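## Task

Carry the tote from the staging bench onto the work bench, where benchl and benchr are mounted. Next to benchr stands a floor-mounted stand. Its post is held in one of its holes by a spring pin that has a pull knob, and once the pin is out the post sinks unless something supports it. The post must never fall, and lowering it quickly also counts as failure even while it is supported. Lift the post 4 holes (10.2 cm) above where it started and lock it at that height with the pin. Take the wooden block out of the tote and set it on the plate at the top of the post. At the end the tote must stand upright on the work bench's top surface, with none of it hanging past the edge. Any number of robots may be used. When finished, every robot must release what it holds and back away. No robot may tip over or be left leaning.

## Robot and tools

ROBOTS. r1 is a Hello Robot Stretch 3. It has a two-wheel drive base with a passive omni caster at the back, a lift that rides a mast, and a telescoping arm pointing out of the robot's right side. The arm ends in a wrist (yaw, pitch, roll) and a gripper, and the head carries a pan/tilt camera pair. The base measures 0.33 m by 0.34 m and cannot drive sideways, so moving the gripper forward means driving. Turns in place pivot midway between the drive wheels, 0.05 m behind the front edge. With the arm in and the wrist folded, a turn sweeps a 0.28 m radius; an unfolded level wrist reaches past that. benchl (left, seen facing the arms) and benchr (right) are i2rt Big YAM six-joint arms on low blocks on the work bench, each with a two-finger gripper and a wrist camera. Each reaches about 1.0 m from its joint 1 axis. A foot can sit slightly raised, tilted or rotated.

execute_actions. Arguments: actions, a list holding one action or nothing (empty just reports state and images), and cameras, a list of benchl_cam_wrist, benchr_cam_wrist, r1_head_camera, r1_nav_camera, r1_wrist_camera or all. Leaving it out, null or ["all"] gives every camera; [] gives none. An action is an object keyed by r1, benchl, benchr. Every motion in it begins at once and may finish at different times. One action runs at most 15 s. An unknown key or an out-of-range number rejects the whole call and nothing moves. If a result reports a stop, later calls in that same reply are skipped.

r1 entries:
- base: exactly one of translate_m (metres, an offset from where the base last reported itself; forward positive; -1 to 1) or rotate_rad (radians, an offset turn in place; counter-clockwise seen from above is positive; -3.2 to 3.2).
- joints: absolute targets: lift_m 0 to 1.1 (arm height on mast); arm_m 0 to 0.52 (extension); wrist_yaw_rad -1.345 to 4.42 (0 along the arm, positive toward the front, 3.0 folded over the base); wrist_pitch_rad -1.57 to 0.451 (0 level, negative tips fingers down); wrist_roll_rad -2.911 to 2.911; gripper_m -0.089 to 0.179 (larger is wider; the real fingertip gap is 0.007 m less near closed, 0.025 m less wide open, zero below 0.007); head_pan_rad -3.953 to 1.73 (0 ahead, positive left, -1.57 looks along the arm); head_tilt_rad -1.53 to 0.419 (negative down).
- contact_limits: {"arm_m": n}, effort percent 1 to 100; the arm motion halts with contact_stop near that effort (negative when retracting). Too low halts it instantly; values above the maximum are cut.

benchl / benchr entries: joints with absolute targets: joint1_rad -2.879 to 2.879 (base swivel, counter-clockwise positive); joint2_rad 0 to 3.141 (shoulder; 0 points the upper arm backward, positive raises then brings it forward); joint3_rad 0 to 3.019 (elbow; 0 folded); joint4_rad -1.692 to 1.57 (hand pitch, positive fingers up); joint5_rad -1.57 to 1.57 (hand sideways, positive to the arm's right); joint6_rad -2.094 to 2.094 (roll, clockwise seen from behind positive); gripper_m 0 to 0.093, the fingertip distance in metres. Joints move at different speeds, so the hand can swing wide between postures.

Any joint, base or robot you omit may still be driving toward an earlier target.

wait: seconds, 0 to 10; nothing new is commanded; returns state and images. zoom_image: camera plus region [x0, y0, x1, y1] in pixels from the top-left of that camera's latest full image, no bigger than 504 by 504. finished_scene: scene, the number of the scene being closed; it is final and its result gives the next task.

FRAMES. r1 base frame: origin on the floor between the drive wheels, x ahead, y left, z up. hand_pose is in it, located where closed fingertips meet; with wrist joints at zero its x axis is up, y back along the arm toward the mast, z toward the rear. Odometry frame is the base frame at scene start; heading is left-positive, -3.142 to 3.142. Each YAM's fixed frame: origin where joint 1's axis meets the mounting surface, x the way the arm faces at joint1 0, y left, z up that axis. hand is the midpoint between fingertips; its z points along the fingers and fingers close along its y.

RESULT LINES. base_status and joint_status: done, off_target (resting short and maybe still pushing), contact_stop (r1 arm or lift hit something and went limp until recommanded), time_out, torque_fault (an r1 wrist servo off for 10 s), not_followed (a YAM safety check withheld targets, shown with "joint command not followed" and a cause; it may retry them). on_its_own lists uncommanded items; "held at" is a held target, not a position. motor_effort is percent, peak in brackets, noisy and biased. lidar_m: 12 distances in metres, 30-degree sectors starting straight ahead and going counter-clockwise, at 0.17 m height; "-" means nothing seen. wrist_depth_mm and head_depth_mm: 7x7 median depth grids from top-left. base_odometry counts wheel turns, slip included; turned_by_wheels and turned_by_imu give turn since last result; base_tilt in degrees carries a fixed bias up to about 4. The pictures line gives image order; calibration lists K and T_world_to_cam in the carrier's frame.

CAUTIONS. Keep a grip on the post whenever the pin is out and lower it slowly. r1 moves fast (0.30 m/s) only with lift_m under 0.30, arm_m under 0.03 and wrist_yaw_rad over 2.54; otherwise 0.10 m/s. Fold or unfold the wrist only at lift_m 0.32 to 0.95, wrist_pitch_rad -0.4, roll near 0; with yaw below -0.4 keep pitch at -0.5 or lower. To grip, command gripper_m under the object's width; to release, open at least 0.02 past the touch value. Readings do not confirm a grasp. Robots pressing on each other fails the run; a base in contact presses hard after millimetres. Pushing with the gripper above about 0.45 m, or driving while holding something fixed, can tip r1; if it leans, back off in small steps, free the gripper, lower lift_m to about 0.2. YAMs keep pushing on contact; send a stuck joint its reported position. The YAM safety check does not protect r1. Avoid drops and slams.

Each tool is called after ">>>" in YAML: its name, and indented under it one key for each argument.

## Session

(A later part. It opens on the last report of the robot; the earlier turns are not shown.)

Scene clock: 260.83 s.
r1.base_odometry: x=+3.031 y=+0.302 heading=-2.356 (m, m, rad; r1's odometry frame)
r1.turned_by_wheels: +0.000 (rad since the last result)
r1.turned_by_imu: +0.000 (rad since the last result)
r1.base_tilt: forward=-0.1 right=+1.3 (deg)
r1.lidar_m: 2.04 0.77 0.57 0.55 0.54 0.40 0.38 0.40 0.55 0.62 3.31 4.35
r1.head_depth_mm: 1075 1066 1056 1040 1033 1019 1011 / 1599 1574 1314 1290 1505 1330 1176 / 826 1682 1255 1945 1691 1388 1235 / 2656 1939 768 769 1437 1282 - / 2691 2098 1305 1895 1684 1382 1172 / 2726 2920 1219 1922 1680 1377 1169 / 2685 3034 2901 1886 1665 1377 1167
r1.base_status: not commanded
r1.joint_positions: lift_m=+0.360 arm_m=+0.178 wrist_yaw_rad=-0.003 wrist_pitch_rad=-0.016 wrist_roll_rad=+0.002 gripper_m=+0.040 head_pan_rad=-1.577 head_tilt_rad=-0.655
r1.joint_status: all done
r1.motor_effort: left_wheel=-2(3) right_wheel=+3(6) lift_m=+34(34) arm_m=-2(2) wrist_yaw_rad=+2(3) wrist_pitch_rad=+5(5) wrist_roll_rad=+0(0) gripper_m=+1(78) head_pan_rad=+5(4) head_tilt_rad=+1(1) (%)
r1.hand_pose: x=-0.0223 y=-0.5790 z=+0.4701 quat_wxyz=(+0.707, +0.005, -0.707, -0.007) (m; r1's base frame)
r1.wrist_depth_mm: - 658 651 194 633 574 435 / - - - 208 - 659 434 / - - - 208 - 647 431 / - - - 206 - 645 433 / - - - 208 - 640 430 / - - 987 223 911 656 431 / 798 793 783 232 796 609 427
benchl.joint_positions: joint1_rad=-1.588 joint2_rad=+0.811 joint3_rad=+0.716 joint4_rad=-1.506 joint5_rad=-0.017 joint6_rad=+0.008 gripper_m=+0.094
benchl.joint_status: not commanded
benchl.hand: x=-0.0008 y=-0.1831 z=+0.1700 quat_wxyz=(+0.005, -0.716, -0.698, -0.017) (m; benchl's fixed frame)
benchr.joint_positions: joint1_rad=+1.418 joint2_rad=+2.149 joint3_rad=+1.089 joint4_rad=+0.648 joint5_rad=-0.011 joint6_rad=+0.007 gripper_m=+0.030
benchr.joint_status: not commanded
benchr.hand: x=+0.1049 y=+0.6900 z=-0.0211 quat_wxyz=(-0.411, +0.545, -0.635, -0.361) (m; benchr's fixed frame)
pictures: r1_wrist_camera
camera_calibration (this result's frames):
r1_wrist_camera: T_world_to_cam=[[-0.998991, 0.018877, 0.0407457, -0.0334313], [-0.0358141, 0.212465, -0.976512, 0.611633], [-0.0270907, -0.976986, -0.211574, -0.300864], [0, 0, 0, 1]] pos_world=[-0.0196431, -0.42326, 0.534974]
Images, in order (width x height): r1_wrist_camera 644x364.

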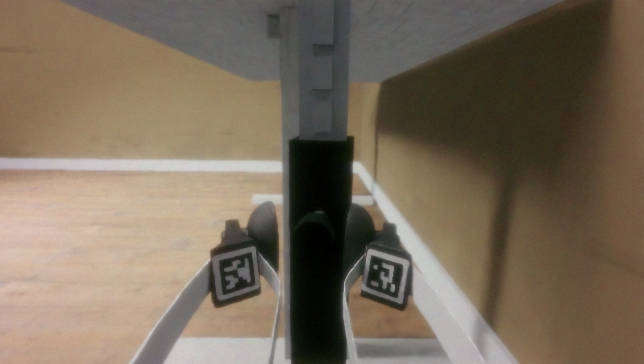

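>>> execute_actions:
  actions:
    - {"r1":{"joints":{"arm_m":0.195}},"benchr":{"joints":{"joint2_rad":2.129,"joint3_rad":1.101,"joint4_rad":0.648}}}
  cameras: []

>>> execute_actions:
  actions:
    - {"r1":{"joints":{"gripper_m":-0.089}}}
  cameras: []

>>> execute_actions:
  actions:
    - {"r1":{"joints":{"arm_m":0.178}}}
  cameras: []

>>> execute_actions:
  actions:
    - {"benchr":{"joints":{"joint2_rad":2.0,"joint3_rad":1.085,"joint4_rad":0.585}}}
  cameras: []

>>> execute_actions:
  actions:
    - {"r1":{"joints":{"gripper_m":0.04}}}
  cameras: ["r1_wrist_camera"]

Scene clock: 262.93 s.
r1.base_odometry: x=+3.031 y=+0.302 heading=-2.356 (m, m, rad; r1's odometry frame)
r1.turned_by_wheels: +0.000 (rad since the last result)
r1.turned_by_imu: +0.000 (rad since the last result)
r1.base_tilt: forward=-0.1 right=+1.3 (deg)
r1.lidar_m: 2.04 0.77 0.57 0.55 0.54 0.40 0.38 0.40 0.55 0.62 3.33 4.36
r1.head_depth_mm: 1079 1066 1051 1041 1032 1019 1009 / 1599 1568 1313 1283 1499 1331 1180 / 826 1693 1252 1944 1688 1391 1239 / 2671 1946 770 770 1430 1308 1124 / 2721 2095 1297 1911 1689 1379 1169 / 2685 2873 1216 1897 1672 1369 1167 / 2686 3010 2922 1903 1655 1375 1169
r1.base_status: not commanded
r1.joint_positions: lift_m=+0.360 arm_m=+0.195 wrist_yaw_rad=-0.003 wrist_pitch_rad=-0.016 wrist_roll_rad=+0.002 gripper_m=+0.040 head_pan_rad=-1.577 head_tilt_rad=-0.655
r1.joint_status: all done
r1.motor_effort: left_wheel=-2(2) right_wheel=+3(3) lift_m=+35(34) arm_m=+3(5) wrist_yaw_rad=+2(2) wrist_pitch_rad=+5(5) wrist_roll_rad=+0(0) gripper_m=+1(1) head_pan_rad=+4(5) head_tilt_rad=+2(2) (%)
r1.hand_pose: x=-0.0222 y=-0.5955 z=+0.4700 quat_wxyz=(+0.707, +0.005, -0.707, -0.007) (m; r1's base frame)
r1.wrist_depth_mm: - 666 646 179 651 570 435 / - - - 185 - 655 440 / - - - 190 - 654 432 / - - - 188 - 656 429 / - - - 190 - 647 429 / - - 973 204 903 640 430 / 783 787 786 213 805 620 427
benchl.joint_positions: joint1_rad=-1.588 joint2_rad=+0.811 joint3_rad=+0.716 joint4_rad=-1.506 joint5_rad=-0.017 joint6_rad=+0.008 gripper_m=+0.094
benchl.joint_status: not commanded
benchl.hand: x=-0.0008 y=-0.1831 z=+0.1700 quat_wxyz=(+0.005, -0.716, -0.698, -0.017) (m; benchl's fixed frame)
benchr.joint_positions: joint1_rad=+1.418 joint2_rad=+2.152 joint3_rad=+1.089 joint4_rad=+0.651 joint5_rad=-0.011 joint6_rad=+0.007 gripper_m=+0.030
benchr.joint_status: all done
benchr.hand: x=+0.1049 y=+0.6898 z=-0.0226 quat_wxyz=(-0.411, +0.545, -0.635, -0.361) (m; benchr's fixed frame)
pictures: none
No camera images: the call's "cameras" was empty. Leave "cameras" out to get every camera's image.

Scene clock: 264.70 s.
r1.base_odometry: x=+3.031 y=+0.302 heading=-2.356 (m, m, rad; r1's odometry frame)
r1.turned_by_wheels: +0.000 (rad since the last result)
r1.turned_by_imu: +0.000 (rad since the last result)
r1.base_tilt: forward=-0.1 right=+1.4 (deg)
r1.lidar_m: 2.04 0.77 0.57 0.55 0.54 0.40 0.38 0.40 0.55 0.62 3.31 4.35
r1.head_depth_mm: 1075 1068 1056 1042 1033 1021 1010 / 1596 1580 1308 1284 1506 1334 1186 / 827 1706 1251 1929 1687 1389 1246 / 2667 1937 772 766 1433 1353 1122 / 2717 2108 1303 1916 1682 1377 1173 / 2710 2937 1212 1903 1665 1381 1163 / 2683 3099 2898 1909 1660 1366 1167
r1.base_status: not commanded
r1.joint_positions: lift_m=+0.360 arm_m=+0.195 wrist_yaw_rad=-0.003 wrist_pitch_rad=-0.015 wrist_roll_rad=+0.002 gripper_m=-0.087 head_pan_rad=-1.577 head_tilt_rad=-0.655
r1.joint_status: all done
r1.motor_effort: left_wheel=-3(3) right_wheel=+4(3) lift_m=+34(34) arm_m=-2(3) wrist_yaw_rad=+2(2) wrist_pitch_rad=+5(5) wrist_roll_rad=+0(0) gripper_m=-40(99) head_pan_rad=+5(5) head_tilt_rad=+1(2) (%)
r1.hand_pose: x=-0.0222 y=-0.5960 z=+0.4703 quat_wxyz=(+0.707, +0.004, -0.707, -0.007) (m; r1's base frame)
r1.wrist_depth_mm: - 668 634 178 638 562 433 / - - - 184 - 651 425 / - - - 189 - 649 432 / - - - 188 - 644 435 / - - - 187 - 646 433 / - - - 202 954 635 434 / 808 779 783 212 804 642 421
benchl.joint_positions: joint1_rad=-1.588 joint2_rad=+0.811 joint3_rad=+0.716 joint4_rad=-1.506 joint5_rad=-0.017 joint6_rad=+0.008 gripper_m=+0.094
benchl.joint_status: not commanded
benchl.hand: x=-0.0008 y=-0.1831 z=+0.1700 quat_wxyz=(+0.005, -0.716, -0.698, -0.017) (m; benchl's fixed frame)
benchr.joint_positions: joint1_rad=+1.418 joint2_rad=+2.152 joint3_rad=+1.089 joint4_rad=+0.651 joint5_rad=-0.011 joint6_rad=+0.007 gripper_m=+0.030
benchr.joint_status: not commanded
benchr.hand: x=+0.1049 y=+0.6898 z=-0.0226 quat_wxyz=(-0.411, +0.545, -0.635, -0.361) (m; benchr's fixed frame)
pictures: none
No camera images: the call's "cameras" was empty. Leave "cameras" out to get every camera's image.

Scene clock: 265.67 s.
r1.base_odometry: x=+3.031 y=+0.302 heading=-2.356 (m, m, rad; r1's odometry frame)
r1.turned_by_wheels: +0.000 (rad since the last result)
r1.turned_by_imu: +0.000 (rad since the last result)
r1.base_tilt: forward=-0.1 right=+1.4 (deg)
r1.lidar_m: 2.03 0.77 0.57 0.55 0.54 0.40 0.38 0.40 0.55 0.62 3.33 4.37
r1.head_depth_mm: 1077 1068 1056 1039 1038 1021 1009 / 1590 1570 1307 1283 1508 1330 1183 / 824 1688 1246 1940 1693 1389 1233 / 2654 1949 769 768 1433 1332 - / 2726 2103 1299 1925 1672 1385 1166 / 2690 2931 1218 1910 1668 1377 1169 / 2719 3016 2925 1891 1671 1366 1162
r1.base_status: not commanded
r1.joint_positions: lift_m=+0.360 arm_m=+0.179 wrist_yaw_rad=-0.002 wrist_pitch_rad=-0.010 wrist_roll_rad=+0.002 gripper_m=-0.084 head_pan_rad=-1.577 head_tilt_rad=-0.655
r1.joint_status: all done
r1.motor_effort: left_wheel=-2(3) right_wheel=+4(3) lift_m=+34(34) arm_m=-5(14) wrist_yaw_rad=+1(2) wrist_pitch_rad=+3(5) wrist_roll_rad=+0(1) gripper_m=-37(39) head_pan_rad=+4(5) head_tilt_rad=+2(2) (%)
r1.hand_pose: x=-0.0220 y=-0.5795 z=+0.4715 quat_wxyz=(+0.707, +0.003, -0.707, -0.005) (m; r1's base frame)
r1.wrist_depth_mm: - 638 635 193 623 562 433 / - - - 211 - 664 431 / - - - 222 - 635 425 / - - - 206 - 647 432 / - - - 175 - 654 424 / - - - 220 956 645 425 / 785 809 812 233 807 636 425
benchl.joint_positions: joint1_rad=-1.588 joint2_rad=+0.811 joint3_rad=+0.716 joint4_rad=-1.506 joint5_rad=-0.017 joint6_rad=+0.008 gripper_m=+0.094
benchl.joint_status: not commanded
benchl.hand: x=-0.0008 y=-0.1831 z=+0.1700 quat_wxyz=(+0.005, -0.716, -0.698, -0.017) (m; benchl's fixed frame)
benchr.joint_positions: joint1_rad=+1.418 joint2_rad=+2.152 joint3_rad=+1.089 joint4_rad=+0.651 joint5_rad=-0.011 joint6_rad=+0.007 gripper_m=+0.030
benchr.joint_status: not commanded
benchr.hand: x=+0.1049 y=+0.6898 z=-0.0226 quat_wxyz=(-0.411, +0.545, -0.635, -0.361) (m; benchr's fixed frame)
pictures: none
No camera images: the call's "cameras" was empty. Leave "cameras" out to get every camera's image.

Scene clock: 266.53 s.
r1.base_odometry: x=+3.031 y=+0.302 heading=-2.356 (m, m, rad; r1's odometry frame)
r1.turned_by_wheels: +0.000 (rad since the last result)
r1.turned_by_imu: +0.000 (rad since the last result)
r1.base_tilt: forward=-0.1 right=+1.3 (deg)
r1.lidar_m: 2.04 0.77 0.57 0.55 0.54 0.40 0.38 0.40 0.55 0.62 3.31 4.37
r1.head_depth_mm: 1078 1068 1052 1041 1031 1021 1012 / 1589 1577 1315 1288 1509 1333 1181 / 827 1703 1141 1923 1686 1383 1234 / 2637 1950 717 778 1428 1307 - / 2717 2088 1297 1913 1678 1374 1168 / 2689 2936 1217 1908 1680 1375 1168 / 2704 3040 2903 1895 1665 1371 1167
r1.base_status: not commanded
r1.joint_positions: lift_m=+0.360 arm_m=+0.178 wrist_yaw_rad=-0.004 wrist_pitch_rad=-0.010 wrist_roll_rad=+0.002 gripper_m=-0.077 head_pan_rad=-1.577 head_tilt_rad=-0.655
r1.joint_status: not commanded
r1.on_its_own: gripper_m is held at -0.078, not at your -0.089, by its stall guard, which is still easing
r1.motor_effort: left_wheel=-3(4) right_wheel=+5(6) lift_m=+34(34) arm_m=-2(5) wrist_yaw_rad=+3(3) wrist_pitch_rad=+3(3) wrist_roll_rad=-1(1) gripper_m=-29(38) head_pan_rad=+4(4) head_tilt_rad=+1(2) (%)
r1.hand_pose: x=-0.0224 y=-0.5791 z=+0.4716 quat_wxyz=(+0.707, +0.002, -0.707, -0.005) (m; r1's base frame)
r1.wrist_depth_mm: - 651 630 197 617 570 437 / - - - 544 - 652 432 / - - - 223 - 652 436 / - - - 205 - 651 429 / - - - - - 656 427 / - - - 222 977 635 427 / 782 787 784 230 793 637 427
benchl.joint_positions: joint1_rad=-1.588 joint2_rad=+0.811 joint3_rad=+0.716 joint4_rad=-1.506 joint5_rad=-0.017 joint6_rad=+0.008 gripper_m=+0.094
benchl.joint_status: not commanded
benchl.hand: x=-0.0008 y=-0.1831 z=+0.1700 quat_wxyz=(+0.005, -0.716, -0.698, -0.017) (m; benchl's fixed frame)
benchr.joint_positions: joint1_rad=+1.417 joint2_rad=+2.089 joint3_rad=+1.081 joint4_rad=+0.598 joint5_rad=-0.012 joint6_rad=+0.007 gripper_m=+0.030
benchr.joint_status: all done
benchr.hand: x=+0.1051 y=+0.6897 z=+0.0043 quat_wxyz=(-0.412, +0.545, -0.635, -0.362) (m; benchr's fixed frame)
pictures: none
No camera images: the call's "cameras" was empty. Leave "cameras" out to get every camera's image.

Scene clock: 268.20 s.
r1.base_odometry: x=+3.031 y=+0.302 heading=-2.356 (m, m, rad; r1's odometry frame)
r1.turned_by_wheels: +0.000 (rad since the last result)
r1.turned_by_imu: +0.000 (rad since the last result)
r1.base_tilt: forward=-0.1 right=+1.3 (deg)
r1.lidar_m: 2.04 0.77 0.56 0.55 0.54 0.40 0.38 0.40 0.55 0.62 3.32 4.34
r1.head_depth_mm: 1080 1068 1053 1042 1027 1026 1007 / 1596 1570 1313 1286 1511 1338 1178 / 823 1694 1136 1938 1693 1385 1225 / 2670 1948 716 774 1436 1308 - / 2717 2083 1304 1913 1668 1382 1168 / 2672 2933 1216 1894 1676 1370 1169 / 2708 3017 2919 1890 1666 1367 1163
r1.base_status: not commanded
r1.joint_positions: lift_m=+0.360 arm_m=+0.178 wrist_yaw_rad=-0.003 wrist_pitch_rad=-0.016 wrist_roll_rad=+0.002 gripper_m=+0.040 head_pan_rad=-1.577 head_tilt_rad=-0.655
r1.joint_status: all done
r1.motor_effort: left_wheel=-3(4) right_wheel=+3(6) lift_m=+34(34) arm_m=-2(2) wrist_yaw_rad=+2(3) wrist_pitch_rad=+5(5) wrist_roll_rad=-1(0) gripper_m=+1(79) head_pan_rad=+4(4) head_tilt_rad=+2(2) (%)
r1.hand_pose: x=-0.0223 y=-0.5790 z=+0.4701 quat_wxyz=(+0.707, +0.005, -0.707, -0.007) (m; r1's base frame)
r1.wrist_depth_mm: - 681 645 194 632 567 437 / - - - 209 - 664 433 / - - - 209 - 643 434 / - - - 207 - 642 431 / - - - 209 - 660 433 / - 1000 977 222 921 643 433 / 782 782 806 233 797 613 426
benchl.joint_positions: joint1_rad=-1.588 joint2_rad=+0.811 joint3_rad=+0.716 joint4_rad=-1.506 joint5_rad=-0.017 joint6_rad=+0.008 gripper_m=+0.094
benchl.joint_status: not commanded
benchl.hand: x=-0.0008 y=-0.1831 z=+0.1700 quat_wxyz=(+0.005, -0.716, -0.698, -0.017) (m; benchl's fixed frame)
benchr.joint_positions: joint1_rad=+1.417 joint2_rad=+2.089 joint3_rad=+1.081 joint4_rad=+0.598 joint5_rad=-0.012 joint6_rad=+0.007 gripper_m=+0.030
benchr.joint_status: not commanded
benchr.hand: x=+0.1051 y=+0.6897 z=+0.0043 quat_wxyz=(-0.412, +0.545, -0.635, -0.362) (m; benchr's fixed frame)
pictures: r1_wrist_camera
camera_calibration (this result's frames):
r1_wrist_camera: T_world_to_cam=[[-0.998989, 0.0188763, 0.0408031, -0.0334589], [-0.0358703, 0.212465, -0.97651, 0.611635], [-0.0271021, -0.976986, -0.211573, -0.300862], [0, 0, 0, 1]] pos_world=[-0.0196395, -0.423257, 0.534979]
Images, in order (width x height): r1_wrist_camera 644x364.

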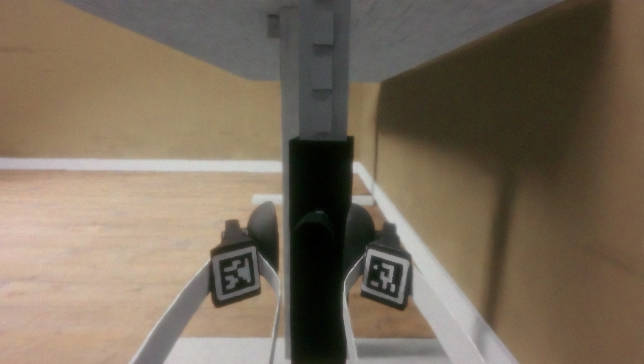

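>>> execute_actions:
  actions:
    - {"r1":{"joints":{"arm_m":0,"wrist_pitch_rad":-0.4,"head_pan_rad":0}},"benchr":{"joints":{"joint2_rad":2.12,"joint3_rad":1.081,"joint4_rad":0.598}}}
  cameras: []

>>> execute_actions:
  actions:
    - {"r1":{"joints":{"wrist_yaw_rad":3.0}}}
  cameras: []

>>> execute_actions:
  actions:
    - {"r1":{"joints":{"lift_m":0.26},"base":{"translate_m":0.9}}}
  cameras: ["r1_nav_camera"]

Scene clock: 271.57 s.
r1.base_odometry: x=+3.031 y=+0.302 heading=-2.356 (m, m, rad; r1's odometry frame)
r1.turned_by_wheels: +0.000 (rad since the last result)
r1.turned_by_imu: +0.000 (rad since the last result)
r1.base_tilt: forward=+0.0 right=+1.3 (deg)
r1.lidar_m: 2.03 0.77 0.57 0.55 0.54 0.40 0.38 0.40 0.55 0.62 3.32 4.36
r1.head_depth_mm: 3631 - 3016 2190 1710 1399 1182 / 3656 - 3038 2188 1709 1391 1177 / 3663 - 2999 2166 1682 1401 1174 / 3731 - 2956 2175 1696 1383 1169 / 3655 3995 2942 2143 1677 1383 1173 / 2468 2510 2568 2129 1670 1372 1167 / 1624 1648 1681 1680 1584 1366 1171
r1.base_status: not commanded
r1.joint_positions: lift_m=+0.360 arm_m=+0.001 wrist_yaw_rad=-0.002 wrist_pitch_rad=-0.414 wrist_roll_rad=+0.002 gripper_m=+0.040 head_pan_rad=-0.007 head_tilt_rad=-0.655
r1.joint_status: all done
joint sent to its limit — the command would take r1.arm_m past its lower limit, so that joint was sent only as far as its limit.
r1.motor_effort: left_wheel=-2(2) right_wheel=+3(3) lift_m=+34(34) arm_m=-3(3) wrist_yaw_rad=+1(2) wrist_pitch_rad=+5(3) wrist_roll_rad=-1(0) gripper_m=+0(1) head_pan_rad=+5(50) head_tilt_rad=+1(2) (%)
r1.hand_pose: x=-0.0219 y=-0.3713 z=+0.3731 quat_wxyz=(+0.691, +0.145, -0.692, -0.146) (m; r1's base frame)
r1.wrist_depth_mm: - - - 687 - 648 433 / - - - 756 - 648 429 / - - - 861 - 655 436 / 821 868 856 824 907 639 432 / 696 708 730 668 721 619 429 / 585 598 558 570 616 572 421 / 514 504 517 516 526 516 421
benchl.joint_positions: joint1_rad=-1.588 joint2_rad=+0.811 joint3_rad=+0.716 joint4_rad=-1.506 joint5_rad=-0.017 joint6_rad=+0.008 gripper_m=+0.094
benchl.joint_status: not commanded
benchl.hand: x=-0.0008 y=-0.1831 z=+0.1700 quat_wxyz=(+0.005, -0.716, -0.698, -0.017) (m; benchl's fixed frame)
benchr.joint_positions: joint1_rad=+1.417 joint2_rad=+2.101 joint3_rad=+1.081 joint4_rad=+0.608 joint5_rad=-0.012 joint6_rad=+0.007 gripper_m=+0.030
benchr.joint_status: all done
benchr.hand: x=+0.1050 y=+0.6892 z=-0.0012 quat_wxyz=(-0.411, +0.545, -0.635, -0.361) (m; benchr's fixed frame)
pictures: none
No camera images: the call's "cameras" was empty. Leave "cameras" out to get every camera's image.

Scene clock: 274.07 s.
r1.base_odometry: x=+3.031 y=+0.302 heading=-2.356 (m, m, rad; r1's odometry frame)
r1.turned_by_wheels: +0.000 (rad since the last result)
r1.turned_by_imu: +0.000 (rad since the last result)
r1.base_tilt: forward=+0.0 right=+1.3 (deg)
r1.lidar_m: 2.04 0.77 0.57 0.55 0.54 0.40 0.38 0.40 0.55 0.62 3.32 4.37
r1.head_depth_mm: 3613 - 3100 2181 1709 1403 1187 / 3609 - 3027 2200 1712 1396 1183 / 3750 - 3005 2171 1692 1389 1183 / 3694 - 2994 2152 1698 1392 1175 / 3634 - 2948 2149 1677 1377 1174 / 2444 2541 2521 2144 1677 1379 1169 / 1624 1644 1667 1689 1584 1364 1167
r1.base_status: not commanded
r1.joint_positions: lift_m=+0.360 arm_m=+0.001 wrist_yaw_rad=+2.997 wrist_pitch_rad=-0.414 wrist_roll_rad=+0.002 gripper_m=+0.040 head_pan_rad=-0.007 head_tilt_rad=-0.655
r1.joint_status: all done
r1.motor_effort: left_wheel=-2(2) right_wheel=+2(3) lift_m=+34(34) arm_m=-3(3) wrist_yaw_rad=+2(2) wrist_pitch_rad=+4(4) wrist_roll_rad=-1(0) gripper_m=+0(0) head_pan_rad=+5(5) head_tilt_rad=+2(1) (%)
r1.hand_pose: x=+0.0112 y=+0.0762 z=+0.3731 quat_wxyz=(+0.195, +0.701, +0.095, +0.679) (m; r1's base frame)
r1.wrist_depth_mm: 499 - 536 552 587 604 639 / 534 - 589 607 637 656 703 / 563 608 629 662 701 750 773 / 552 662 728 746 773 810 839 / 534 679 - 711 726 734 728 / 522 595 - 612 609 614 619 / 490 527 - 537 515 534 524
benchl.joint_positions: joint1_rad=-1.588 joint2_rad=+0.811 joint3_rad=+0.716 joint4_rad=-1.506 joint5_rad=-0.017 joint6_rad=+0.008 gripper_m=+0.094
benchl.joint_status: not commanded
benchl.hand: x=-0.0008 y=-0.1831 z=+0.1700 quat_wxyz=(+0.005, -0.716, -0.698, -0.017) (m; benchl's fixed frame)
benchr.joint_positions: joint1_rad=+1.417 joint2_rad=+2.101 joint3_rad=+1.081 joint4_rad=+0.608 joint5_rad=-0.012 joint6_rad=+0.007 gripper_m=+0.030
benchr.joint_status: not commanded
benchr.hand: x=+0.1050 y=+0.6892 z=-0.0012 quat_wxyz=(-0.411, +0.545, -0.635, -0.361) (m; benchr's fixed frame)
pictures: none
No camera images: the call's "cameras" was empty. Leave "cameras" out to get every camera's image.

Scene clock: 279.30 s.
r1.base_odometry: x=+2.395 y=-0.335 heading=-2.356 (m, m, rad; r1's odometry frame)
r1.turned_by_wheels: +0.000 (rad since the last result)
r1.turned_by_imu: +0.000 (rad since the last result)
r1.base_tilt: forward=-0.1 right=+1.3 (deg)
r1.lidar_m: 2.01 0.76 0.56 0.54 0.56 0.77 1.28 1.10 1.31 3.19 3.34 3.56
r1.head_depth_mm: 2934 3319 3060 2178 1712 1404 1182 / 2931 3217 3028 2183 1694 1393 1176 / 2947 3283 3014 2179 1691 1391 1181 / 2923 3291 2996 2173 1679 1386 1176 / 2914 3289 2945 2154 1676 1382 1178 / 2406 2505 2520 2096 1675 1377 1165 / 1593 1618 1646 1644 1571 1370 1166
r1.base_status: done
r1.joint_positions: lift_m=+0.261 arm_m=+0.001 wrist_yaw_rad=+2.998 wrist_pitch_rad=-0.415 wrist_roll_rad=+0.002 gripper_m=+0.040 head_pan_rad=-0.007 head_tilt_rad=-0.654
r1.joint_status: all done
r1.motor_effort: left_wheel=-2(8) right_wheel=+2(8) lift_m=+15(24) arm_m=-3(3) wrist_yaw_rad=+1(2) wrist_pitch_rad=+5(5) wrist_roll_rad=-1(1) gripper_m=+1(0) head_pan_rad=+5(4) head_tilt_rad=+1(2) (%)
r1.hand_pose: x=+0.0109 y=+0.0762 z=+0.2739 quat_wxyz=(+0.195, +0.701, +0.096, +0.679) (m; r1's base frame)
r1.wrist_depth_mm: 499 - 524 550 575 585 626 / 527 - 578 591 636 655 687 / 572 599 635 652 685 719 760 / 613 618 671 689 711 721 717 / 551 561 - 568 577 584 580 / 470 503 - - 485 490 491 / - - - - 416 417 423
benchl.joint_positions: joint1_rad=-1.588 joint2_rad=+0.811 joint3_rad=+0.716 joint4_rad=-1.506 joint5_rad=-0.017 joint6_rad=+0.008 gripper_m=+0.094
benchl.joint_status: not commanded
benchl.hand: x=-0.0008 y=-0.1831 z=+0.1700 quat_wxyz=(+0.005, -0.716, -0.698, -0.017) (m; benchl's fixed frame)
benchr.joint_positions: joint1_rad=+1.417 joint2_rad=+2.101 joint3_rad=+1.081 joint4_rad=+0.608 joint5_rad=-0.012 joint6_rad=+0.007 gripper_m=+0.030
benchr.joint_status: not commanded
benchr.hand: x=+0.1050 y=+0.6892 z=-0.0012 quat_wxyz=(-0.411, +0.545, -0.635, -0.361) (m; benchr's fixed frame)
pictures: r1_nav_camera (sideways: a quarter turn counterclockwise sets it upright)
camera_calibration (this result's frames):
r1_nav_camera: T_world_to_cam=[[0.625644, -0.0506624, 0.778462, -0.967979], [-0.051675, -0.998389, -0.0234445, 0.0799164], [0.778395, -0.0255591, -0.627254, 0.768398], [0, 0, 0, 1]] pos_world=[0.0116233, 0.050387, 1.23739]
Images, in order (width x height): r1_nav_camera 672x504.

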